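## Task

Get the yellow and green supplement bottles upright into the room shared by arm3 and arm4, away from the wall opening. Leave the drink can upright on top of the furniture it already sits on. Trays travel on two roller lanes: a loaded tray rolls along one on its own, and an empty one comes back along the other. None of the yellow bottle, green bottle or drink can may touch a roller lane unless a gripper is holding it. Nothing may stay in place only because a robot holds it at the end. Finish by opening the grippers and moving the arms away.

## Robot and tools

Setup. Four identical i2rt Big YAM arms, named arm1, arm2, arm3 and arm4. arm1 and arm2 share one room and arm3 and arm4 share the other, separated by a wall with an opening. Two roller lanes run between the rooms: a tray carrying something rolls across by itself on one, and the empty tray returns on the other. Each arm has six joints, a two-finger gripper and a wrist camera. Its reach from the joint1 axis is roughly 1.0 m. Loose objects may occasionally get a short push from outside.

Cameras. Wrist cameras: arm1_cam_wrist, arm2_cam_wrist, arm3_cam_wrist, arm4_cam_wrist (fisheye, 504x504). Fixed room cameras: cam_arm1_arm2 and cam_arm3_arm4 (672x504). With joint1 and joint6 at 0 and the hand level and facing forward, the wrist camera is above the hand and looks toward the fingertips.

Frames. A single scene frame is shared by everything, origin on the floor, +z up. The hand point lies between the fingertips; the hand z axis runs along the fingers and the fingers close along the hand y axis. No tool takes Cartesian poses, though; every motion is given in joint space.

Tool execute_actions. Arguments: actions, a list holding exactly one action or nothing; and cameras, a list of camera names (omitted, null or ["all"] gives every camera, [] gives none; an unknown name rejects the call). The action is an object keyed by robot name; each robot gets one object "joints" mapping joint names to absolute targets (not offsets from the current position). Every robot has its own entry, so there is one set of numbers per arm, up to seven per arm: joint1_rad, joint2_rad, joint3_rad, joint4_rad, joint5_rad, joint6_rad in radians, and gripper_m in metres. Ranges: joint1_rad -2.879 to 2.879 (rotation of the whole arm about its base, positive counter-clockwise seen from above, 0 points where the base faces); joint2_rad 0 to 3.141 (shoulder; 0 has the upper arm pointing back about level, increasing lifts it up then forward); joint3_rad 0 to 3.019 (elbow; 0 is fully folded, increasing opens it); joint4_rad -1.692 to 1.57 (hand pitch, positive tips fingers up); joint5_rad -1.57 to 1.57 (hand yaw, positive toward the arm's right); joint6_rad -2.094 to 2.094 (hand roll, positive clockwise viewed from behind); gripper_m 0 to 0.093 (fingertip gap). Tolerances for counting as reached: ±0.045, ±0.14, ±0.09, ±0.055, ±0.03, ±0.035 rad and ±0.003 m. Any out-of-range number or unknown key rejects the whole call and nothing moves. All motions in an action begin together but may finish at different moments, and since joints run at different speeds the hand can sweep a wide path. Joints or arms you leave out may still be driving toward earlier targets. An empty actions list simply reports state and pictures.

Other tools. wait takes seconds (0 to 10) and lets the simulation run with no new command, returning the same as an empty action. zoom_image takes camera and region [x0, y0, x1, y1] in pixels of that camera's latest full image (origin top-left, at most 504 by 504) and returns a closer look. finished_scene takes scene (1 or 2) and closes that scene for good, after the last command has been held; its result says whether the goal was met and gives the next task.

Reading results. Each result gives every robot's state plus images, with a pictures line listing cameras in image order. joint_positions are the measured angles. Joint torques are raw drive outputs in joint order, with per-arm offset, scale and noise, nonzero even in free air, so treat them cautiously as evidence of contact. joint_status tells how each commanded motion ended: reached, off_target (stopped short, may still be pushing), contact_stop or time_out (target dropped, joint holds where it stopped, though a timed-out joint may keep a nearby target within 0.375, 0.375, 0.113, 0.225, 0.075, 0.3 rad for joints 1 to 6 and keep pushing), not_followed (a self- and inter-arm collision check refused the arm's targets, usually with a cause line; the gripper part still runs, and the refused targets may be retried on later actions), and limit_stop_at_motor_heat. on_its_own lists what joints are doing without being commanded; "held at" is the target being held, not the position. A stop reported in a result cancels the later execute_actions, wait and finished_scene calls of that same reply.

Things to avoid. The arm does not halt on contact and can press very hard, so do not drive into tables or objects; to relieve a push, command the joint to its reported position. Targets very close to the current angle may not move anything. Sustained load heats motors: MOTOR HOT appears at 85 °C, and at 100 °C the arm loses power and falls (OVER-TEMPERATURE FAULT), after which resend targets. A hard squeeze between two robots fails the task immediately and a hard hit may; the clearance check ignores fingers, gripper housings and wrist cameras and may react late, and nothing reports robot-to-robot contact. Never drop, knock or push objects off the work area or onto the floor, keep the listed items off the roller lanes unless gripped, place bottles upright, and release and retract all arms before finishing. Faster robot motion is better; the simulation keeps running while you compose replies.

Each tool is called after "Call:" by a JSON object that holds its "api" and its "payload".

## Session

Call:
{"api": "execute_actions", "payload": {"actions": []}}

Scene clock: 0.00 s.
Joint torques (N m, as the arm reports them, + toward a larger angle): no reading
arm1.joint_positions: joint1_rad=-0.072 joint2_rad=+0.303 joint3_rad=+1.352 joint4_rad=-1.351 joint5_rad=-0.056 joint6_rad=+0.204 gripper_m=+0.095
arm1.joint_status: not commanded
arm1.hand: x=-1.1300 y=-0.4956 z=+1.4252 quat_wxyz=(-0.379, +0.498, -0.632, -0.458) (m; scene frame)
arm2.joint_positions: joint1_rad=-0.532 joint2_rad=+0.476 joint3_rad=+1.720 joint4_rad=-1.237 joint5_rad=-0.114 joint6_rad=+0.814 gripper_m=+0.094
arm2.joint_status: not commanded
arm2.hand: x=-1.7190 y=+0.0936 z=+1.6042 quat_wxyz=(-0.692, -0.414, -0.574, -0.141) (m; scene frame)
arm3.joint_positions: joint1_rad=+0.577 joint2_rad=+0.430 joint3_rad=+1.549 joint4_rad=-1.268 joint5_rad=+0.078 joint6_rad=+0.339 gripper_m=+0.095
arm3.joint_status: not commanded
arm3.hand: x=+1.1405 y=-0.4959 z=+1.5800 quat_wxyz=(-0.254, +0.570, -0.499, -0.602) (m; scene frame)
arm4.joint_positions: joint1_rad=+0.197 joint2_rad=+0.590 joint3_rad=+1.669 joint4_rad=-1.303 joint5_rad=-0.258 joint6_rad=+0.444 gripper_m=+0.094
arm4.joint_status: not commanded
arm4.hand: x=+1.6059 y=+0.0470 z=+1.5709 quat_wxyz=(-0.295, -0.781, +0.004, +0.550) (m; scene frame)
pictures: arm1_cam_wrist, arm2_cam_wrist, arm3_cam_wrist, arm4_cam_wrist, cam_arm1_arm2, cam_arm3_arm4
Images, in order (width x height): arm1_cam_wrist 504x504, arm2_cam_wrist 504x504, arm3_cam_wrist 504x504, arm4_cam_wrist 504x504, cam_arm1_arm2 672x504, cam_arm3_arm4 672x504.

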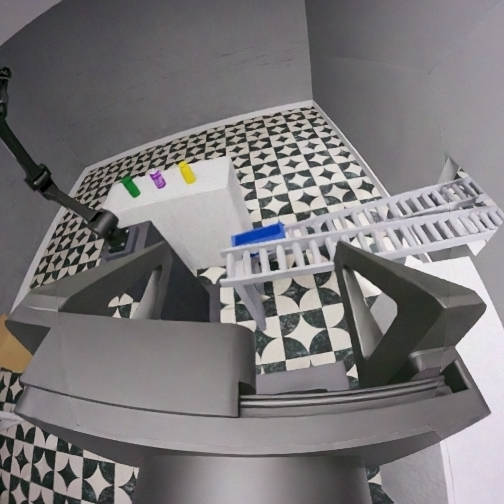

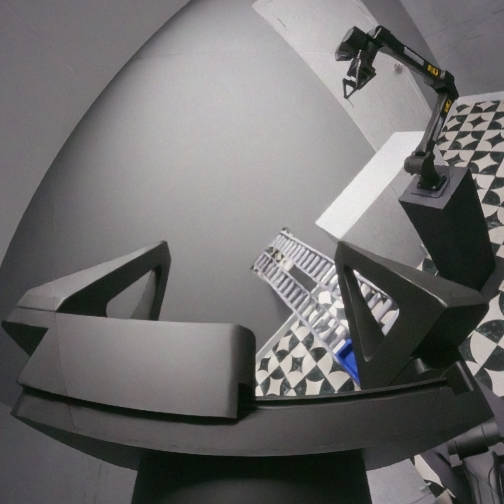

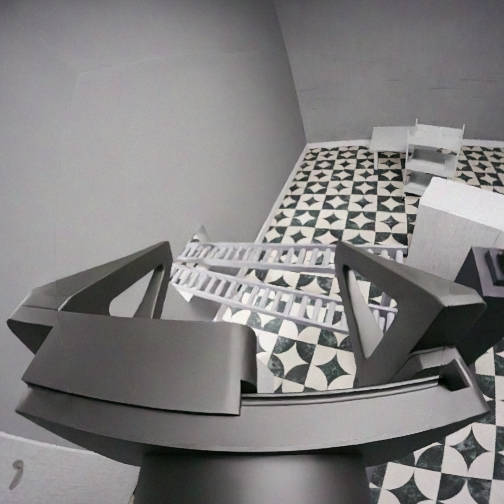

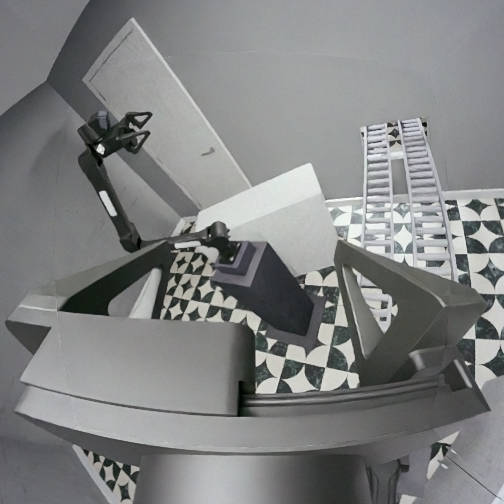

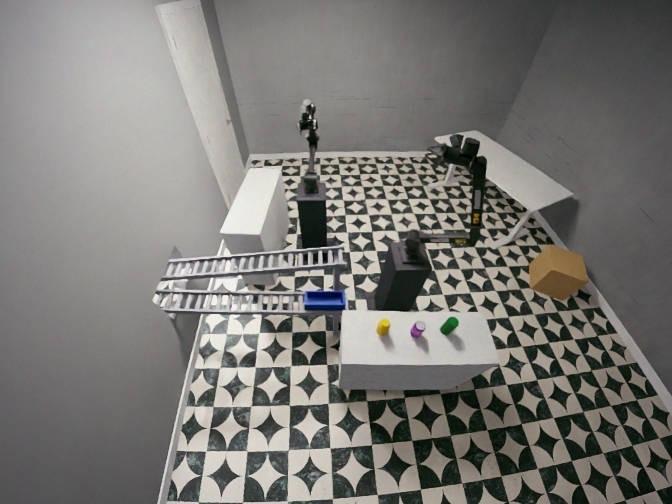

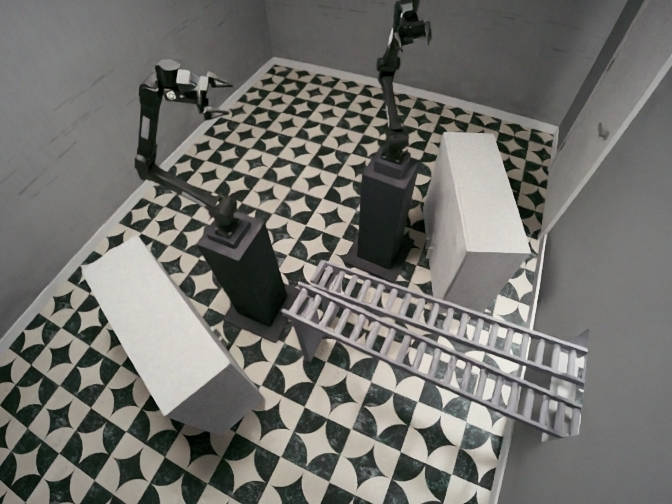

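Call:
{"api": "zoom_image", "payload": {"camera": "cam_arm1_arm2", "region": [260, 220, 500, 400]}}

Call:
{"api": "execute_actions", "payload": {"actions": [{"arm1":{"joints":{"joint1_rad":0,"joint2_rad":1.2,"joint3_rad":1.2,"joint4_rad":-1.0,"joint5_rad":0,"joint6_rad":0}},"arm2":{"joints":{"joint1_rad":0.6,"joint2_rad":0.8,"joint3_rad":1.0,"joint4_rad":-1.2,"joint5_rad":0,"joint6_rad":0}},"arm3":{"joints":{"joint1_rad":0,"joint2_rad":0.5,"joint3_rad":0.5,"joint4_rad":0,"joint5_rad":0,"joint6_rad":0}},"arm4":{"joints":{"joint1_rad":0,"joint2_rad":1.0,"joint3_rad":1.57,"joint4_rad":-1.4,"joint5_rad":0,"joint6_rad":0}}}]}}

Region (260, 220, 500, 400) of cam_arm1_arm2's 672x504 image, scaled by 2.100, with more detail than that image has; it fills the top 378 rows of this view, and the rest is white.

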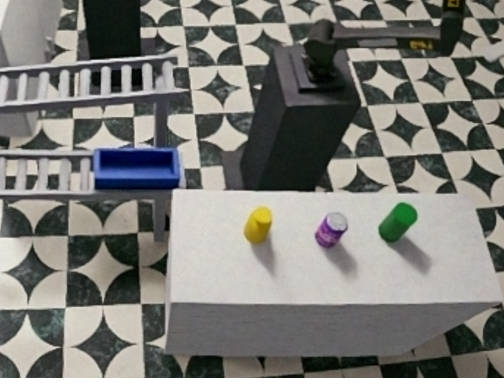

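Scene clock: 2.73 s.
Joint torques (N m, as the arm reports them, + toward a larger angle): arm1=[ 2.42 -8.85 11.22  2.5  -0.02 -0.19] | arm2=[-0.31 -3.39  9.21  0.84 -0.15 -0.07] | arm3=[-1.11  0.8   9.25  2.34  0.   -0.17] | arm4=[-0.38 -3.02  8.89  0.87  0.21 -0.03]
arm1.joint_positions: joint1_rad=-0.006 joint2_rad=+1.206 joint3_rad=+1.180 joint4_rad=-1.022 joint5_rad=-0.003 joint6_rad=+0.009 gripper_m=+0.095
arm1.joint_status: all done
arm1.hand: x=-1.1205 y=-0.1461 z=+1.1452 quat_wxyz=(-0.187, +0.676, -0.689, -0.181) (m; scene frame)
arm2.joint_positions: joint1_rad=+0.594 joint2_rad=+0.795 joint3_rad=+1.010 joint4_rad=-1.209 joint5_rad=+0.000 joint6_rad=+0.017 gripper_m=+0.094
arm2.joint_status: all done
arm2.hand: x=-1.5421 y=+0.2988 z=+1.2022 quat_wxyz=(-0.271, +0.268, -0.920, -0.091) (m; scene frame)
arm3.joint_positions: joint1_rad=+0.004 joint2_rad=+0.507 joint3_rad=+0.501 joint4_rad=-0.020 joint5_rad=+0.000 joint6_rad=+0.012 gripper_m=+0.095
arm3.joint_status: all done
arm3.hand: x=+1.2035 y=-0.2499 z=+1.2890 quat_wxyz=(-0.503, +0.494, -0.517, -0.486) (m; scene frame)
arm4.joint_positions: joint1_rad=+0.006 joint2_rad=+0.992 joint3_rad=+1.547 joint4_rad=-1.391 joint5_rad=-0.003 joint6_rad=+0.009 gripper_m=+0.094
arm4.joint_status: all done
arm4.hand: x=+1.3914 y=+0.1145 z=+1.3935 quat_wxyz=(-0.005, -0.934, -0.013, +0.358) (m; scene frame)
pictures: arm1_cam_wrist, arm2_cam_wrist, arm3_cam_wrist, arm4_cam_wrist, cam_arm1_arm2, cam_arm3_arm4
Images, in order (width x height): arm1_cam_wrist 504x504, arm2_cam_wrist 504x504, arm3_cam_wrist 504x504, arm4_cam_wrist 504x504, cam_arm1_arm2 672x504, cam_arm3_arm4 672x504.

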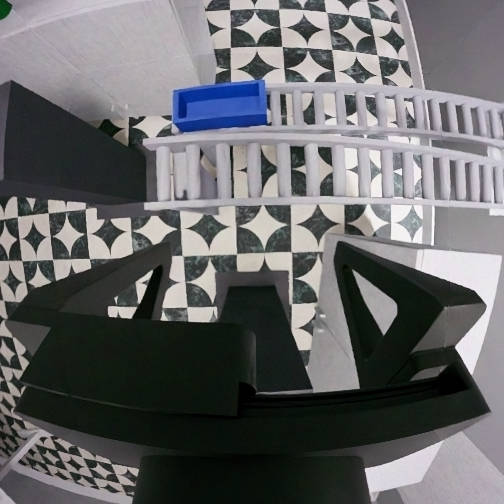

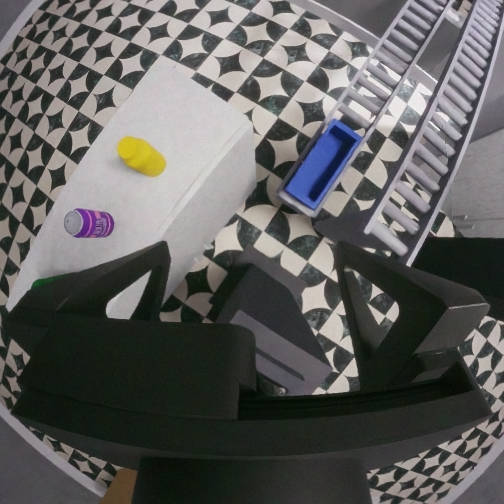

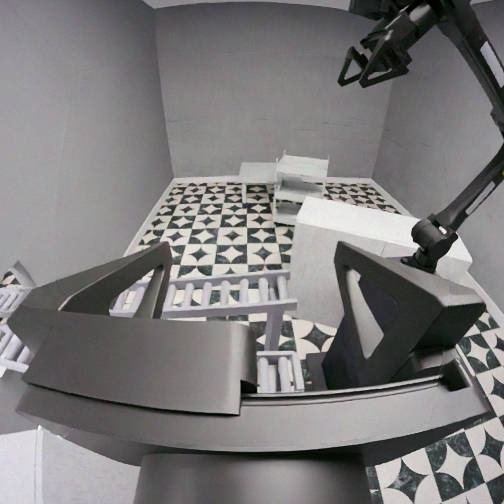

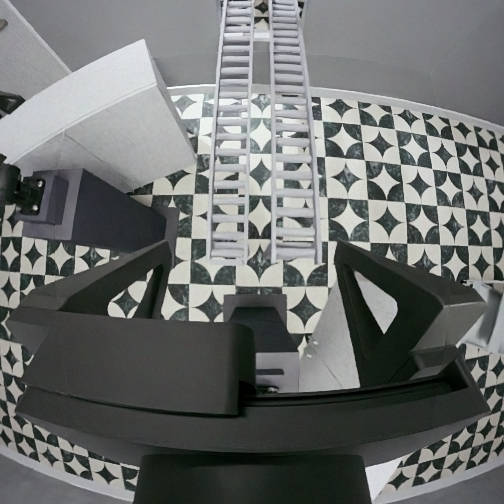

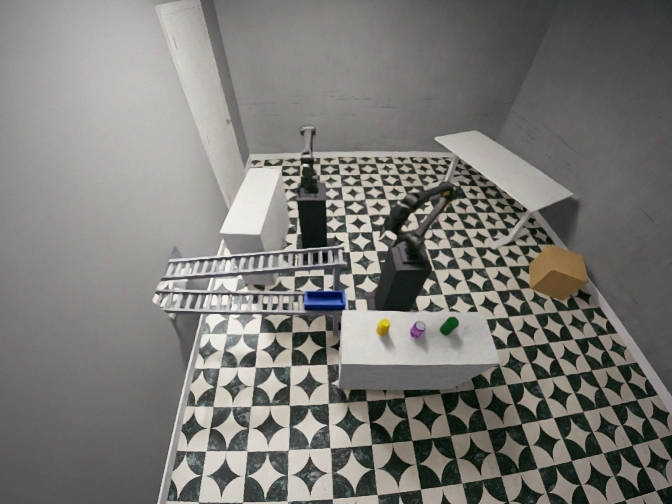

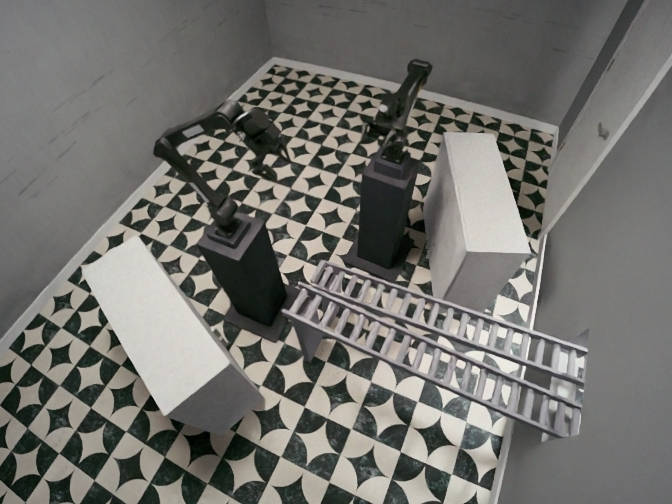

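Call:
{"api": "execute_actions", "payload": {"actions": [{"arm1":{"joints":{"joint2_rad":0.6}},"arm2":{"joints":{"joint1_rad":1.4}},"arm3":{"joints":{"joint4_rad":-1.2}},"arm4":{"joints":{"joint3_rad":2.3}}}], "cameras": ["arm2_cam_wrist"]}}

Scene clock: 5.70 s.
Joint torques (N m, as the arm reports them, + toward a larger angle): arm1=[ 2.47  1.39 10.26  3.1  -0.02 -0.19] | arm2=[-0.38 -3.73  9.36  0.87 -0.16 -0.05] | arm3=[-1.12  1.71  8.52  0.54  0.   -0.17] | arm4=[-0.35  2.43  3.73  1.54  0.21 -0.03]
arm1.joint_positions: joint1_rad=-0.006 joint2_rad=+0.591 joint3_rad=+1.180 joint4_rad=-1.022 joint5_rad=-0.003 joint6_rad=+0.009 gripper_m=+0.095
arm1.joint_status: all done
arm1.hand: x=-1.1249 y=-0.3153 z=+1.3659 quat_wxyz=(-0.385, +0.591, -0.600, -0.379) (m; scene frame)
arm2.joint_positions: joint1_rad=+1.395 joint2_rad=+0.796 joint3_rad=+1.010 joint4_rad=-1.209 joint5_rad=+0.000 joint6_rad=+0.016 gripper_m=+0.094
arm2.joint_status: all done
arm2.hand: x=-1.7453 y=+0.4330 z=+1.2045 quat_wxyz=(-0.219, +0.606, -0.741, -0.189) (m; scene frame)
arm3.joint_positions: joint1_rad=+0.004 joint2_rad=+0.507 joint3_rad=+0.501 joint4_rad=-1.193 joint5_rad=+0.000 joint6_rad=+0.012 gripper_m=+0.095
arm3.joint_status: all done
arm3.hand: x=+1.1985 y=-0.4057 z=+1.0658 quat_wxyz=(-0.136, +0.676, -0.712, -0.128) (m; scene frame)
arm4.joint_positions: joint1_rad=+0.006 joint2_rad=+0.997 joint3_rad=+2.295 joint4_rad=-1.396 joint5_rad=-0.003 joint6_rad=+0.009 gripper_m=+0.094
arm4.joint_status: all done
arm4.hand: x=+1.5305 y=+0.1165 z=+1.7196 quat_wxyz=(-0.012, -0.742, -0.012, +0.670) (m; scene frame)
pictures: arm2_cam_wrist
Images, in order (width x height): arm2_cam_wrist 504x504.

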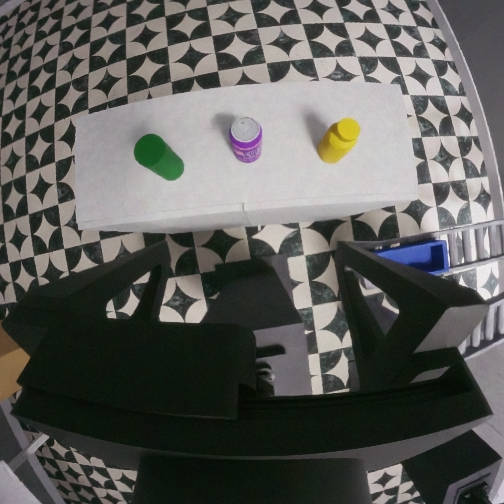

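Call:
{"api": "execute_actions", "payload": {"actions": [{"arm2":{"joints":{"joint1_rad":1.08,"joint2_rad":1.75,"joint3_rad":1.7,"joint4_rad":-1.5}},"arm1":{"joints":{"joint2_rad":1.7,"joint3_rad":1.8,"joint4_rad":-1.15}}}], "cameras": ["arm2_cam_wrist","arm1_cam_wrist","cam_arm1_arm2"]}}

Scene clock: 10.20 s.
Joint torques (N m, as the arm reports them, + toward a larger angle): arm1=[  2.38 -18.71  12.6    0.58  -0.02  -0.19] | arm2=[ -0.45 -20.54  15.17  -0.94  -0.17  -0.04] | arm3=[-1.12  1.67  8.53  0.52  0.   -0.17] | arm4=[-0.41  2.25  3.8   1.54  0.21 -0.04]
arm1.joint_positions: joint1_rad=-0.006 joint2_rad=+1.736 joint3_rad=+1.763 joint4_rad=-1.137 joint5_rad=-0.003 joint6_rad=+0.009 gripper_m=+0.095
arm1.joint_status: all done
arm1.hand: x=-1.1180 y=+0.0414 z=+1.1435 quat_wxyz=(-0.165, +0.681, -0.695, -0.160) (m; scene frame)
arm2.joint_positions: joint1_rad=+1.081 joint2_rad=+1.766 joint3_rad=+1.638 joint4_rad=-1.484 joint5_rad=+0.000 joint6_rad=+0.015 gripper_m=+0.094
arm2.joint_status: all done
arm2.hand: x=-1.5501 y=+0.5941 z=+1.0770 quat_wxyz=(+0.016, +0.506, -0.862, +0.004) (m; scene frame)
arm3.joint_positions: joint1_rad=+0.004 joint2_rad=+0.507 joint3_rad=+0.501 joint4_rad=-1.193 joint5_rad=+0.000 joint6_rad=+0.012 gripper_m=+0.095
arm3.joint_status: not commanded
arm3.hand: x=+1.1985 y=-0.4057 z=+1.0658 quat_wxyz=(-0.136, +0.676, -0.712, -0.128) (m; scene frame)
arm4.joint_positions: joint1_rad=+0.006 joint2_rad=+0.997 joint3_rad=+2.295 joint4_rad=-1.396 joint5_rad=-0.003 joint6_rad=+0.009 gripper_m=+0.094
arm4.joint_status: not commanded
arm4.hand: x=+1.5305 y=+0.1165 z=+1.7196 quat_wxyz=(-0.012, -0.742, -0.012, +0.670) (m; scene frame)
pictures: arm1_cam_wrist, arm2_cam_wrist, cam_arm1_arm2
Images, in order (width x height): arm1_cam_wrist 504x504, arm2_cam_wrist 504x504, cam_arm1_arm2 672x504.

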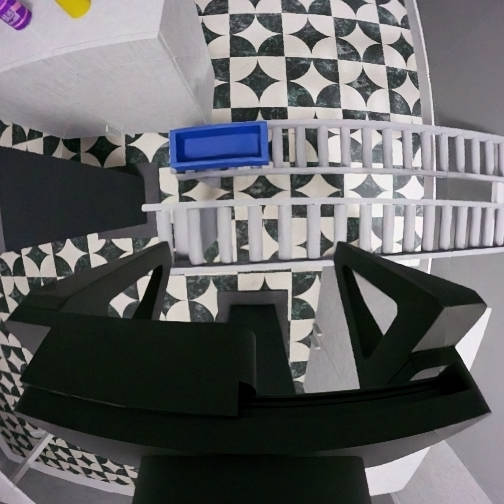

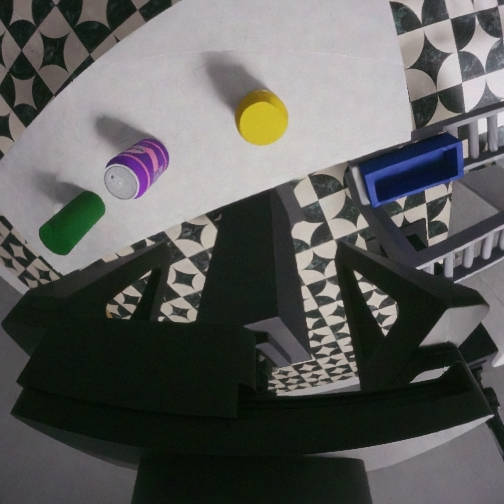

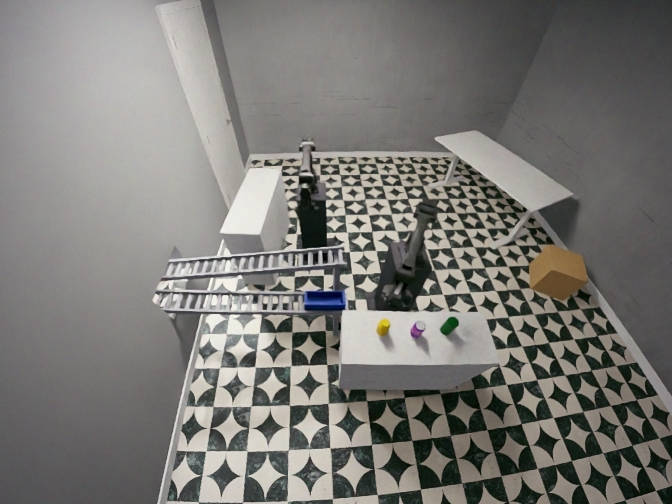

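Call:
{"api": "execute_actions", "payload": {"actions": [{"arm2":{"joints":{"joint1_rad":1.05,"joint2_rad":1.9,"joint3_rad":1.56,"joint4_rad":-1.18}},"arm1":{"joints":{"joint1_rad":-0.4,"joint2_rad":1.0,"joint3_rad":1.3,"joint4_rad":-1.0}}}], "cameras": ["arm2_cam_wrist"]}}

Scene clock: 12.90 s.
Joint torques (N m, as the arm reports them, + toward a larger angle): arm1=[ 2.53 -4.53  9.99  2.97 -0.24 -0.17] | arm2=[ -0.65 -22.14   9.56   0.44  -0.17  -0.03] | arm3=[-1.03  1.72  8.52  0.53  0.   -0.17] | arm4=[-0.34  2.24  3.82  1.53  0.21 -0.04]
arm1.joint_positions: joint1_rad=-0.407 joint2_rad=+0.992 joint3_rad=+1.291 joint4_rad=-1.023 joint5_rad=+0.002 joint6_rad=+0.008 gripper_m=+0.095
arm1.joint_status: all done
arm1.hand: x=-0.9577 y=-0.2163 z=+1.2955 quat_wxyz=(-0.348, +0.496, -0.764, -0.224) (m; scene frame)
arm2.joint_positions: joint1_rad=+1.054 joint2_rad=+1.917 joint3_rad=+1.553 joint4_rad=-1.198 joint5_rad=+0.000 joint6_rad=+0.015 gripper_m=+0.094
arm2.joint_status: all done
arm2.hand: x=-1.5166 y=+0.6256 z=+0.9648 quat_wxyz=(-0.006, +0.494, -0.869, -0.009) (m; scene frame)
arm3.joint_positions: joint1_rad=+0.004 joint2_rad=+0.507 joint3_rad=+0.501 joint4_rad=-1.193 joint5_rad=+0.000 joint6_rad=+0.012 gripper_m=+0.095
arm3.joint_status: not commanded
arm3.hand: x=+1.1985 y=-0.4057 z=+1.0658 quat_wxyz=(-0.136, +0.676, -0.712, -0.128) (m; scene frame)
arm4.joint_positions: joint1_rad=+0.006 joint2_rad=+0.997 joint3_rad=+2.295 joint4_rad=-1.396 joint5_rad=-0.003 joint6_rad=+0.009 gripper_m=+0.094
arm4.joint_status: not commanded
arm4.hand: x=+1.5305 y=+0.1165 z=+1.7196 quat_wxyz=(-0.012, -0.742, -0.012, +0.670) (m; scene frame)
pictures: arm2_cam_wrist
Images, in order (width x height): arm2_cam_wrist 504x504.

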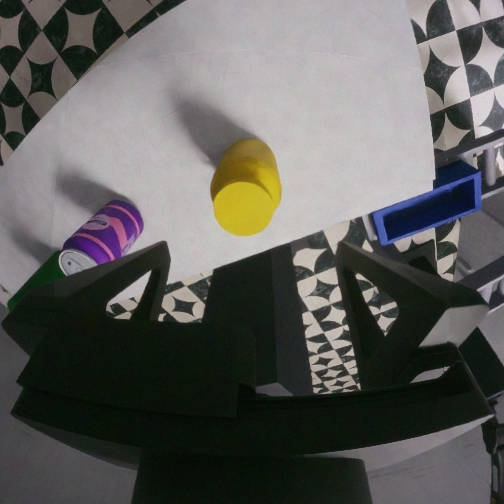

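Call:
{"api": "execute_actions", "payload": {"actions": [{"arm2":{"joints":{"joint1_rad":1.07,"joint2_rad":2.02,"joint3_rad":1.445,"joint4_rad":-0.95}}}], "cameras": ["arm2_cam_wrist","arm1_cam_wrist"]}}

Scene clock: 14.97 s.
Joint torques (N m, as the arm reports them, + toward a larger angle): arm1=[ 2.51 -4.71 10.14  2.89 -0.24 -0.17] | arm2=[ -0.02 -23.1    8.33   0.32  -0.17  -0.04] | arm3=[-1.1   1.68  8.51  0.51  0.   -0.17] | arm4=[-0.4   2.24  3.81  1.54  0.21 -0.04]
arm1.joint_positions: joint1_rad=-0.407 joint2_rad=+0.992 joint3_rad=+1.291 joint4_rad=-1.023 joint5_rad=+0.002 joint6_rad=+0.008 gripper_m=+0.095
arm1.joint_status: not commanded
arm1.hand: x=-0.9577 y=-0.2163 z=+1.2955 quat_wxyz=(-0.348, +0.496, -0.764, -0.224) (m; scene frame)
arm2.joint_positions: joint1_rad=+1.061 joint2_rad=+2.040 joint3_rad=+1.440 joint4_rad=-0.968 joint5_rad=+0.000 joint6_rad=+0.015 gripper_m=+0.094
arm2.joint_status: all done
arm2.hand: x=-1.5225 y=+0.6256 z=+0.8588 quat_wxyz=(-0.003, +0.497, -0.868, -0.007) (m; scene frame)
arm3.joint_positions: joint1_rad=+0.004 joint2_rad=+0.507 joint3_rad=+0.501 joint4_rad=-1.193 joint5_rad=+0.000 joint6_rad=+0.012 gripper_m=+0.095
arm3.joint_status: not commanded
arm3.hand: x=+1.1985 y=-0.4057 z=+1.0658 quat_wxyz=(-0.136, +0.676, -0.712, -0.128) (m; scene frame)
arm4.joint_positions: joint1_rad=+0.006 joint2_rad=+0.997 joint3_rad=+2.295 joint4_rad=-1.396 joint5_rad=-0.003 joint6_rad=+0.009 gripper_m=+0.094
arm4.joint_status: not commanded
arm4.hand: x=+1.5305 y=+0.1165 z=+1.7196 quat_wxyz=(-0.012, -0.742, -0.012, +0.670) (m; scene frame)
pictures: arm1_cam_wrist, arm2_cam_wrist
Images, in order (width x height): arm1_cam_wrist 504x504, arm2_cam_wrist 504x504.

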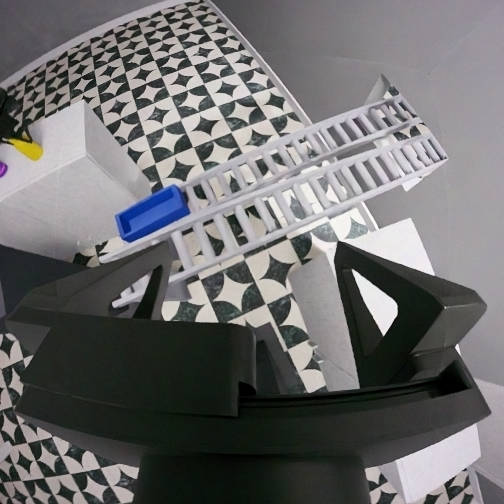

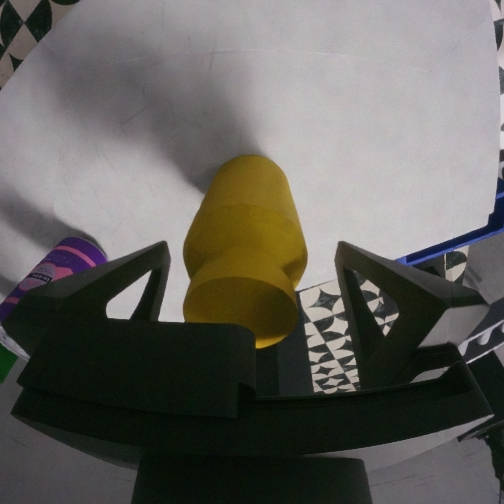

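Call:
{"api": "execute_actions", "payload": {"actions": [{"arm2":{"joints":{"joint4_rad":-1.02,"gripper_m":0.03}}}], "cameras": ["arm2_cam_wrist"]}}

Call:
{"api": "execute_actions", "payload": {"actions": [{"arm2":{"joints":{"joint2_rad":1.9,"joint3_rad":1.6,"joint4_rad":-1.2}},"arm1":{"joints":{"joint1_rad":0}}}], "cameras": ["arm2_cam_wrist"]}}

Call:
{"api": "execute_actions", "payload": {"actions": [{"arm2":{"joints":{"joint1_rad":0.18,"joint6_rad":0.16}}}], "cameras": ["arm2_cam_wrist","arm1_cam_wrist"]}}

Scene clock: 17.53 s.
Joint torques (N m, as the arm reports them, + toward a larger angle): arm1=[ 2.51 -4.74 10.14  2.89 -0.23 -0.17] | arm2=[ -0.04 -23.05   8.3   -0.98  -0.14  -0.02] | arm3=[-1.05  1.67  8.52  0.52  0.   -0.17] | arm4=[-0.39  2.28  3.82  1.55  0.21 -0.04]
arm1.joint_positions: joint1_rad=-0.407 joint2_rad=+0.992 joint3_rad=+1.291 joint4_rad=-1.023 joint5_rad=+0.002 joint6_rad=+0.008 gripper_m=+0.095
arm1.joint_status: not commanded
arm1.hand: x=-0.9577 y=-0.2163 z=+1.2955 quat_wxyz=(-0.348, +0.496, -0.764, -0.224) (m; scene frame)
arm2.joint_positions: joint1_rad=+1.062 joint2_rad=+2.040 joint3_rad=+1.440 joint4_rad=-1.001 joint5_rad=+0.000 joint6_rad=+0.014 gripper_m=+0.065
arm2.joint_status: gripper_m off_target (ended at +0.065, target +0.030); the others done
arm2.hand: x=-1.5268 y=+0.6185 z=+0.8589 quat_wxyz=(+0.011, +0.498, -0.867, +0.001) (m; scene frame)
arm3.joint_positions: joint1_rad=+0.004 joint2_rad=+0.507 joint3_rad=+0.501 joint4_rad=-1.193 joint5_rad=+0.000 joint6_rad=+0.012 gripper_m=+0.095
arm3.joint_status: not commanded
arm3.hand: x=+1.1985 y=-0.4057 z=+1.0658 quat_wxyz=(-0.136, +0.676, -0.712, -0.128) (m; scene frame)
arm4.joint_positions: joint1_rad=+0.006 joint2_rad=+0.997 joint3_rad=+2.295 joint4_rad=-1.396 joint5_rad=-0.003 joint6_rad=+0.009 gripper_m=+0.094
arm4.joint_status: not commanded
arm4.hand: x=+1.5305 y=+0.1165 z=+1.7196 quat_wxyz=(-0.012, -0.742, -0.012, +0.670) (m; scene frame)
pictures: arm2_cam_wrist
Images, in order (width x height): arm2_cam_wrist 504x504.

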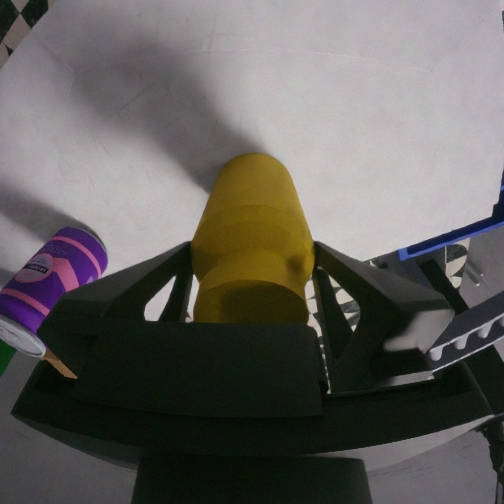

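Scene clock: 18.77 s.
Joint torques (N m, as the arm reports them, + toward a larger angle): arm1=[ 2.19 -4.78 10.15  2.9  -0.16 -0.17] | arm2=[  0.04 -22.57  13.27  -0.78  -0.15  -0.03] | arm3=[-1.06  1.69  8.51  0.51  0.   -0.17] | arm4=[-0.34  2.25  3.81  1.54  0.21 -0.04]
arm1.joint_positions: joint1_rad=-0.002 joint2_rad=+0.992 joint3_rad=+1.291 joint4_rad=-1.023 joint5_rad=+0.000 joint6_rad=+0.008 gripper_m=+0.095
arm1.joint_status: all done
arm1.hand: x=-1.1234 y=-0.1804 z=+1.2940 quat_wxyz=(-0.295, +0.640, -0.648, -0.288) (m; scene frame)
arm2.joint_positions: joint1_rad=+1.062 joint2_rad=+1.914 joint3_rad=+1.553 joint4_rad=-1.184 joint5_rad=+0.000 joint6_rad=+0.014 gripper_m=+0.065
arm2.joint_status: all done
arm2.hand: x=-1.5187 y=+0.6309 z=+0.9666 quat_wxyz=(-0.013, +0.498, -0.867, -0.013) (m; scene frame)
arm3.joint_positions: joint1_rad=+0.004 joint2_rad=+0.507 joint3_rad=+0.501 joint4_rad=-1.193 joint5_rad=+0.000 joint6_rad=+0.012 gripper_m=+0.095
arm3.joint_status: not commanded
arm3.hand: x=+1.1985 y=-0.4057 z=+1.0658 quat_wxyz=(-0.136, +0.676, -0.712, -0.128) (m; scene frame)
arm4.joint_positions: joint1_rad=+0.006 joint2_rad=+0.997 joint3_rad=+2.295 joint4_rad=-1.396 joint5_rad=-0.003 joint6_rad=+0.009 gripper_m=+0.094
arm4.joint_status: not commanded
arm4.hand: x=+1.5305 y=+0.1165 z=+1.7196 quat_wxyz=(-0.012, -0.742, -0.012, +0.670) (m; scene frame)
pictures: arm2_cam_wrist
Images, in order (width x height): arm2_cam_wrist 504x504.

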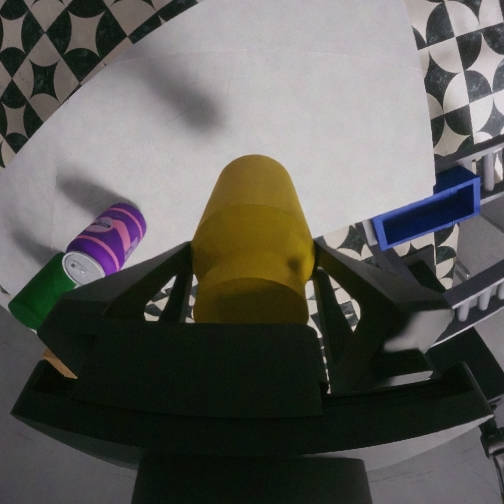

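Scene clock: 20.40 s.
Joint torques (N m, as the arm reports them, + toward a larger angle): arm1=[ 2.17 -4.77 10.15  2.88 -0.15 -0.17] | arm2=[  0.32 -22.47  13.2   -0.78  -0.29   0.19] | arm3=[-1.09  1.68  8.53  0.53  0.   -0.17] | arm4=[-0.32  2.33  3.81  1.54  0.21 -0.04]
arm1.joint_positions: joint1_rad=-0.002 joint2_rad=+0.992 joint3_rad=+1.291 joint4_rad=-1.023 joint5_rad=+0.000 joint6_rad=+0.008 gripper_m=+0.095
arm1.joint_status: not commanded
arm1.hand: x=-1.1234 y=-0.1804 z=+1.2940 quat_wxyz=(-0.295, +0.640, -0.648, -0.288) (m; scene frame)
arm2.joint_positions: joint1_rad=+0.174 joint2_rad=+1.917 joint3_rad=+1.553 joint4_rad=-1.184 joint5_rad=+0.003 joint6_rad=+0.145 gripper_m=+0.065
arm2.joint_status: all done
arm2.hand: x=-1.2342 y=+0.2245 z=+0.9585 quat_wxyz=(-0.010, +0.011, -1.000, -0.007) (m; scene frame)
arm3.joint_positions: joint1_rad=+0.004 joint2_rad=+0.507 joint3_rad=+0.501 joint4_rad=-1.193 joint5_rad=+0.000 joint6_rad=+0.012 gripper_m=+0.095
arm3.joint_status: not commanded
arm3.hand: x=+1.1985 y=-0.4057 z=+1.0658 quat_wxyz=(-0.136, +0.676, -0.712, -0.128) (m; scene frame)
arm4.joint_positions: joint1_rad=+0.006 joint2_rad=+0.997 joint3_rad=+2.295 joint4_rad=-1.396 joint5_rad=-0.003 joint6_rad=+0.009 gripper_m=+0.094
arm4.joint_status: not commanded
arm4.hand: x=+1.5305 y=+0.1165 z=+1.7196 quat_wxyz=(-0.012, -0.742, -0.012, +0.670) (m; scene frame)
pictures: arm1_cam_wrist, arm2_cam_wrist
Images, in order (width x height): arm1_cam_wrist 504x504, arm2_cam_wrist 504x504.

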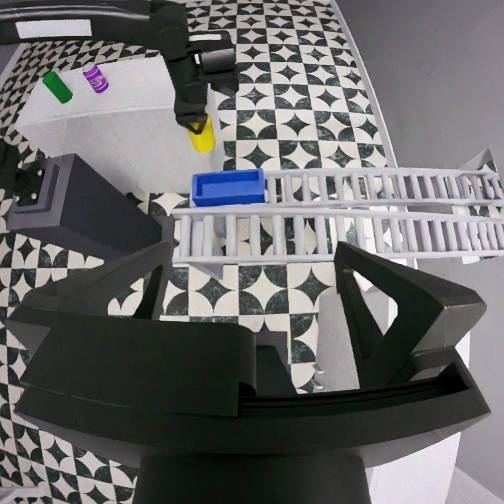

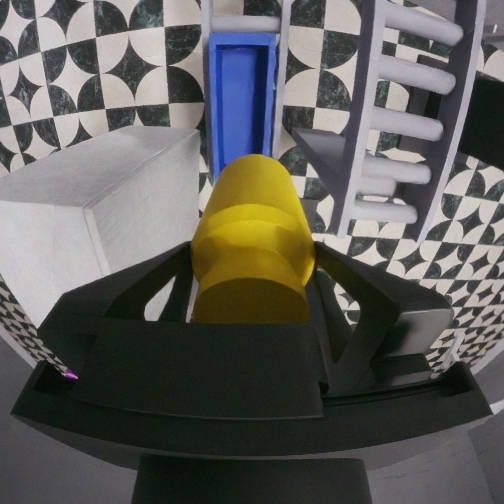

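Call:
{"api": "execute_actions", "payload": {"actions": [{"arm2":{"joints":{"joint2_rad":2.38,"joint3_rad":1.96,"joint4_rad":-1.08}}}], "cameras": ["arm2_cam_wrist","arm1_cam_wrist","cam_arm1_arm2"]}}

Call:
{"api": "zoom_image", "payload": {"camera": "arm1_cam_wrist", "region": [150, 80, 330, 230]}}

Scene clock: 23.00 s.
Joint torques (N m, as the arm reports them, + toward a larger angle): arm1=[ 2.15 -4.75 10.16  2.9  -0.15 -0.17] | arm2=[  0.12 -29.39  13.8   -0.03  -0.29   0.19] | arm3=[-1.06  1.72  8.52  0.52  0.   -0.17] | arm4=[-0.39  2.27  3.81  1.56  0.21 -0.04]
arm1.joint_positions: joint1_rad=-0.002 joint2_rad=+0.992 joint3_rad=+1.291 joint4_rad=-1.023 joint5_rad=+0.000 joint6_rad=+0.008 gripper_m=+0.095
arm1.joint_status: not commanded
arm1.hand: x=-1.1234 y=-0.1804 z=+1.2940 quat_wxyz=(-0.295, +0.640, -0.648, -0.288) (m; scene frame)
arm2.joint_positions: joint1_rad=+0.174 joint2_rad=+2.416 joint3_rad=+1.899 joint4_rad=-1.087 joint5_rad=+0.003 joint6_rad=+0.145 gripper_m=+0.065
arm2.joint_status: all done
arm2.hand: x=-1.1391 y=+0.2433 z=+0.7728 quat_wxyz=(+0.018, +0.012, -1.000, -0.002) (m; scene frame)
arm3.joint_positions: joint1_rad=+0.004 joint2_rad=+0.507 joint3_rad=+0.501 joint4_rad=-1.193 joint5_rad=+0.000 joint6_rad=+0.012 gripper_m=+0.095
arm3.joint_status: not commanded
arm3.hand: x=+1.1985 y=-0.4057 z=+1.0658 quat_wxyz=(-0.136, +0.676, -0.712, -0.128) (m; scene frame)
arm4.joint_positions: joint1_rad=+0.006 joint2_rad=+0.997 joint3_rad=+2.295 joint4_rad=-1.396 joint5_rad=-0.003 joint6_rad=+0.009 gripper_m=+0.094
arm4.joint_status: not commanded
arm4.hand: x=+1.5305 y=+0.1165 z=+1.7196 quat_wxyz=(-0.012, -0.742, -0.012, +0.670) (m; scene frame)
pictures: arm1_cam_wrist, arm2_cam_wrist, cam_arm1_arm2
Images, in order (width x height): arm1_cam_wrist 504x504, arm2_cam_wrist 504x504, cam_arm1_arm2 672x504.

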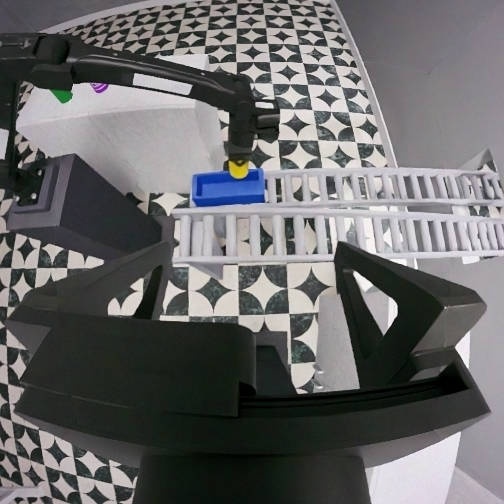

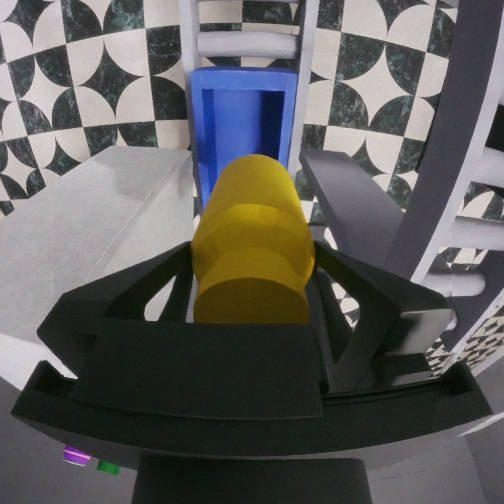

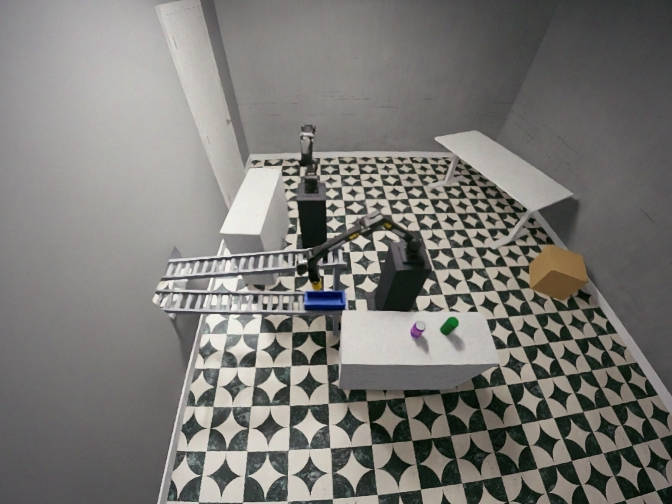

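Region (150, 80, 330, 230) of arm1_cam_wrist's 504x504 image, scaled by 2.800, with more detail than that image has.

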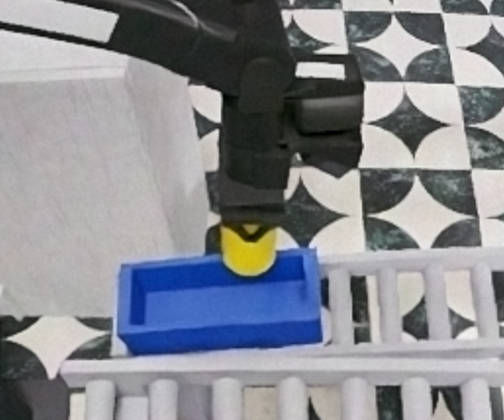

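Call:
{"api": "execute_actions", "payload": {"actions": [{"arm2":{"joints":{"joint1_rad":0.19,"joint2_rad":2.545,"joint3_rad":2.13}}}], "cameras": ["arm2_cam_wrist","arm1_cam_wrist"]}}

Call:
{"api": "zoom_image", "payload": {"camera": "arm1_cam_wrist", "region": [150, 80, 330, 230]}}

Scene clock: 25.00 s.
Joint torques (N m, as the arm reports them, + toward a larger angle): arm1=[ 2.12 -4.77 10.15  2.89 -0.16 -0.17] | arm2=[ -0.14 -30.14  13.78  -0.04  -0.29   0.2 ] | arm3=[-1.02  1.69  8.53  0.51  0.   -0.17] | arm4=[-0.37  2.32  3.81  1.53  0.21 -0.03]
arm1.joint_positions: joint1_rad=-0.002 joint2_rad=+0.992 joint3_rad=+1.291 joint4_rad=-1.023 joint5_rad=+0.000 joint6_rad=+0.008 gripper_m=+0.095
arm1.joint_status: not commanded
arm1.hand: x=-1.1234 y=-0.1804 z=+1.2940 quat_wxyz=(-0.295, +0.640, -0.648, -0.288) (m; scene frame)
arm2.joint_positions: joint1_rad=+0.181 joint2_rad=+2.583 joint3_rad=+2.069 joint4_rad=-1.087 joint5_rad=+0.003 joint6_rad=+0.145 gripper_m=+0.065
arm2.joint_status: all done
arm2.hand: x=-1.1105 y=+0.2544 z=+0.7168 quat_wxyz=(+0.016, +0.015, -1.000, -0.003) (m; scene frame)
arm3.joint_positions: joint1_rad=+0.004 joint2_rad=+0.507 joint3_rad=+0.501 joint4_rad=-1.193 joint5_rad=+0.000 joint6_rad=+0.012 gripper_m=+0.095
arm3.joint_status: not commanded
arm3.hand: x=+1.1985 y=-0.4057 z=+1.0658 quat_wxyz=(-0.136, +0.676, -0.712, -0.128) (m; scene frame)
arm4.joint_positions: joint1_rad=+0.006 joint2_rad=+0.997 joint3_rad=+2.295 joint4_rad=-1.396 joint5_rad=-0.003 joint6_rad=+0.009 gripper_m=+0.094
arm4.joint_status: not commanded
arm4.hand: x=+1.5305 y=+0.1165 z=+1.7196 quat_wxyz=(-0.012, -0.742, -0.012, +0.670) (m; scene frame)
pictures: arm1_cam_wrist, arm2_cam_wrist
Images, in order (width x height): arm1_cam_wrist 504x504, arm2_cam_wrist 504x504.

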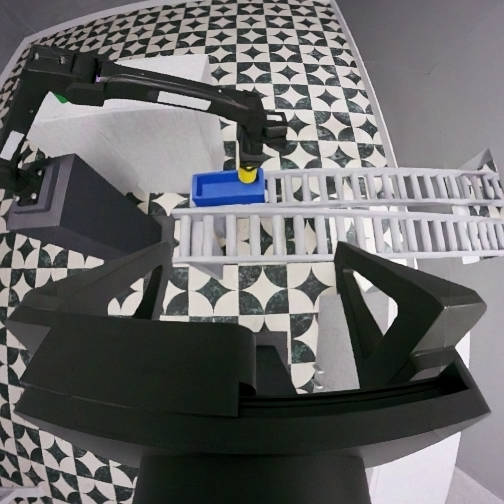

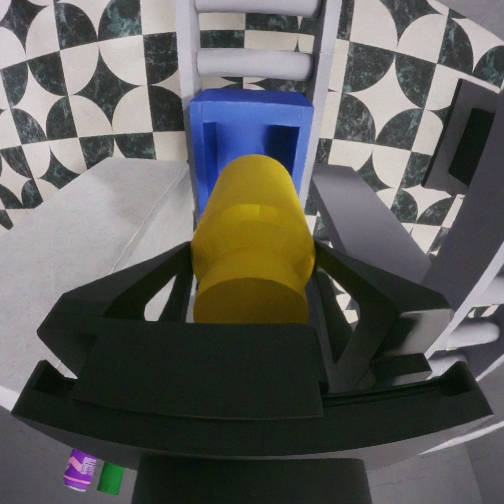

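Region (150, 80, 330, 230) of arm1_cam_wrist's 504x504 image, scaled by 2.800, with more detail than that image has.

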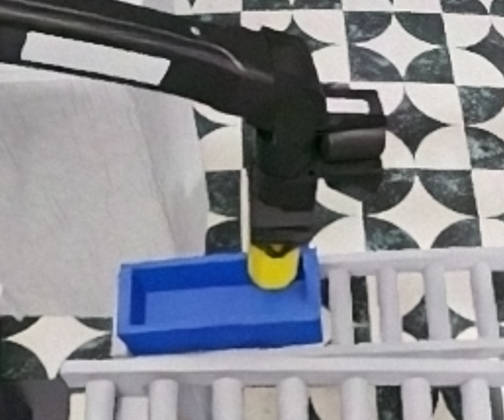

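Call:
{"api": "execute_actions", "payload": {"actions": [{"arm2":{"joints":{"joint4_rad":-1.01,"joint2_rad":2.65,"joint3_rad":2.185}}}], "cameras": ["arm2_cam_wrist","arm1_cam_wrist"]}}

Call:
{"api": "zoom_image", "payload": {"camera": "arm1_cam_wrist", "region": [150, 80, 330, 230]}}

Scene clock: 26.67 s.
Joint torques (N m, as the arm reports them, + toward a larger angle): arm1=[ 2.16 -4.76 10.16  2.9  -0.16 -0.17] | arm2=[  0.17 -31.31  12.86   0.22  -0.27   0.2 ] | arm3=[-1.03  1.73  8.53  0.52  0.   -0.17] | arm4=[-0.4   2.25  3.81  1.54  0.21 -0.04]
arm1.joint_positions: joint1_rad=-0.002 joint2_rad=+0.992 joint3_rad=+1.291 joint4_rad=-1.023 joint5_rad=+0.000 joint6_rad=+0.008 gripper_m=+0.095
arm1.joint_status: not commanded
arm1.hand: x=-1.1234 y=-0.1804 z=+1.2940 quat_wxyz=(-0.295, +0.640, -0.648, -0.288) (m; scene frame)
arm2.joint_positions: joint1_rad=+0.181 joint2_rad=+2.685 joint3_rad=+2.133 joint4_rad=-1.023 joint5_rad=+0.003 joint6_rad=+0.145 gripper_m=+0.065
arm2.joint_status: all done
arm2.hand: x=-1.0986 y=+0.2572 z=+0.6674 quat_wxyz=(+0.003, +0.015, -1.000, -0.005) (m; scene frame)
arm3.joint_positions: joint1_rad=+0.004 joint2_rad=+0.507 joint3_rad=+0.501 joint4_rad=-1.193 joint5_rad=+0.000 joint6_rad=+0.012 gripper_m=+0.095
arm3.joint_status: not commanded
arm3.hand: x=+1.1985 y=-0.4057 z=+1.0658 quat_wxyz=(-0.136, +0.676, -0.712, -0.128) (m; scene frame)
arm4.joint_positions: joint1_rad=+0.006 joint2_rad=+0.997 joint3_rad=+2.295 joint4_rad=-1.396 joint5_rad=-0.003 joint6_rad=+0.009 gripper_m=+0.094
arm4.joint_status: not commanded
arm4.hand: x=+1.5305 y=+0.1165 z=+1.7196 quat_wxyz=(-0.012, -0.742, -0.012, +0.670) (m; scene frame)
pictures: arm1_cam_wrist, arm2_cam_wrist
Images, in order (width x height): arm1_cam_wrist 504x504, arm2_cam_wrist 504x504.

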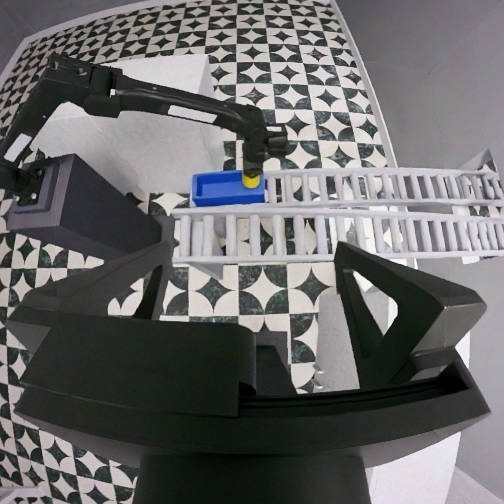

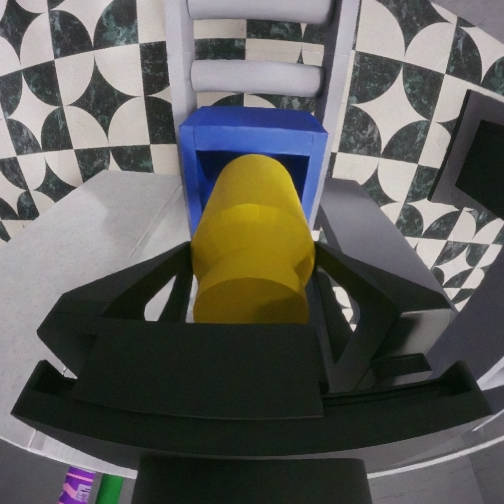

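Region (150, 80, 330, 230) of arm1_cam_wrist's 504x504 image, scaled by 2.800, with more detail than that image has.

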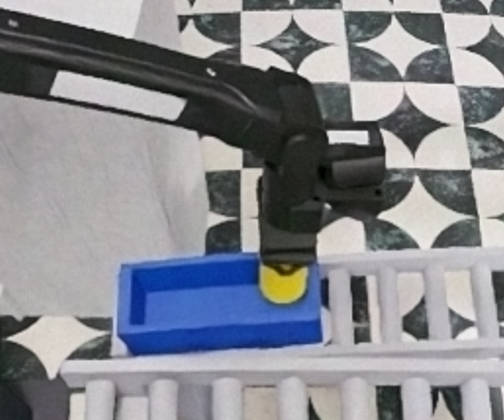

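Call:
{"api": "execute_actions", "payload": {"actions": [{"arm2":{"joints":{"joint4_rad":-0.95,"joint2_rad":2.715}}}], "cameras": ["arm2_cam_wrist","arm1_cam_wrist"]}}

Call:
{"api": "zoom_image", "payload": {"camera": "arm1_cam_wrist", "region": [150, 80, 330, 230]}}

Scene clock: 28.07 s.
Joint torques (N m, as the arm reports them, + toward a larger angle): arm1=[ 2.12 -4.8  10.14  2.88 -0.15 -0.17] | arm2=[  0.08 -27.25  12.4    0.34  -0.28   0.2 ] | arm3=[-1.09  1.75  8.53  0.51  0.   -0.17] | arm4=[-0.31  2.27  3.79  1.52  0.21 -0.04]
arm1.joint_positions: joint1_rad=-0.002 joint2_rad=+0.992 joint3_rad=+1.291 joint4_rad=-1.023 joint5_rad=+0.000 joint6_rad=+0.008 gripper_m=+0.095
arm1.joint_status: not commanded
arm1.hand: x=-1.1234 y=-0.1804 z=+1.2940 quat_wxyz=(-0.295, +0.640, -0.648, -0.288) (m; scene frame)
arm2.joint_positions: joint1_rad=+0.181 joint2_rad=+2.705 joint3_rad=+2.138 joint4_rad=-0.968 joint5_rad=+0.003 joint6_rad=+0.147 gripper_m=+0.065
arm2.joint_status: all done
arm2.hand: x=-1.0900 y=+0.2589 z=+0.6551 quat_wxyz=(-0.017, +0.014, -1.000, -0.008) (m; scene frame)
arm3.joint_positions: joint1_rad=+0.004 joint2_rad=+0.507 joint3_rad=+0.501 joint4_rad=-1.193 joint5_rad=+0.000 joint6_rad=+0.012 gripper_m=+0.095
arm3.joint_status: not commanded
arm3.hand: x=+1.1985 y=-0.4057 z=+1.0658 quat_wxyz=(-0.136, +0.676, -0.712, -0.128) (m; scene frame)
arm4.joint_positions: joint1_rad=+0.006 joint2_rad=+0.997 joint3_rad=+2.295 joint4_rad=-1.396 joint5_rad=-0.003 joint6_rad=+0.009 gripper_m=+0.094
arm4.joint_status: not commanded
arm4.hand: x=+1.5305 y=+0.1165 z=+1.7196 quat_wxyz=(-0.012, -0.742, -0.012, +0.670) (m; scene frame)
pictures: arm1_cam_wrist, arm2_cam_wrist
Images, in order (width x height): arm1_cam_wrist 504x504, arm2_cam_wrist 504x504.

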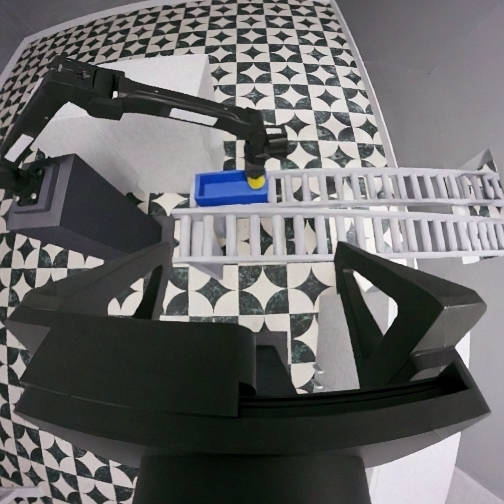

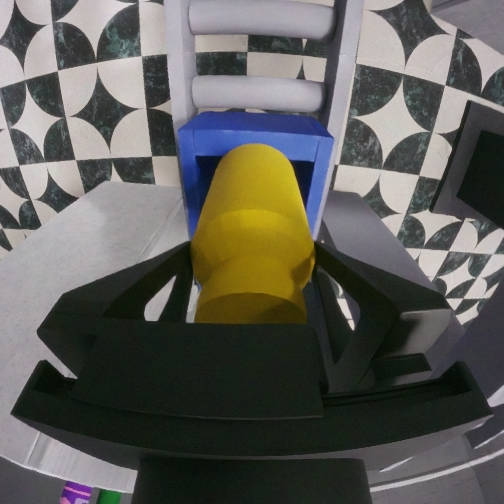

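Region (150, 80, 330, 230) of arm1_cam_wrist's 504x504 image, scaled by 2.800, with more detail than that image has.

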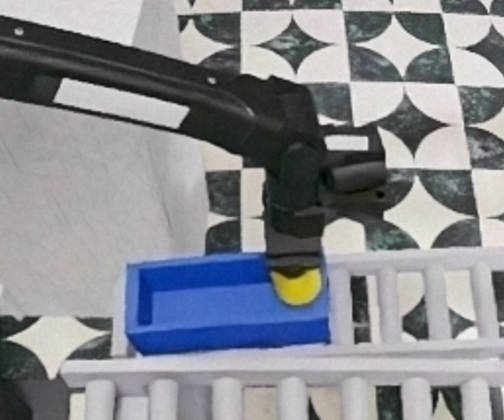

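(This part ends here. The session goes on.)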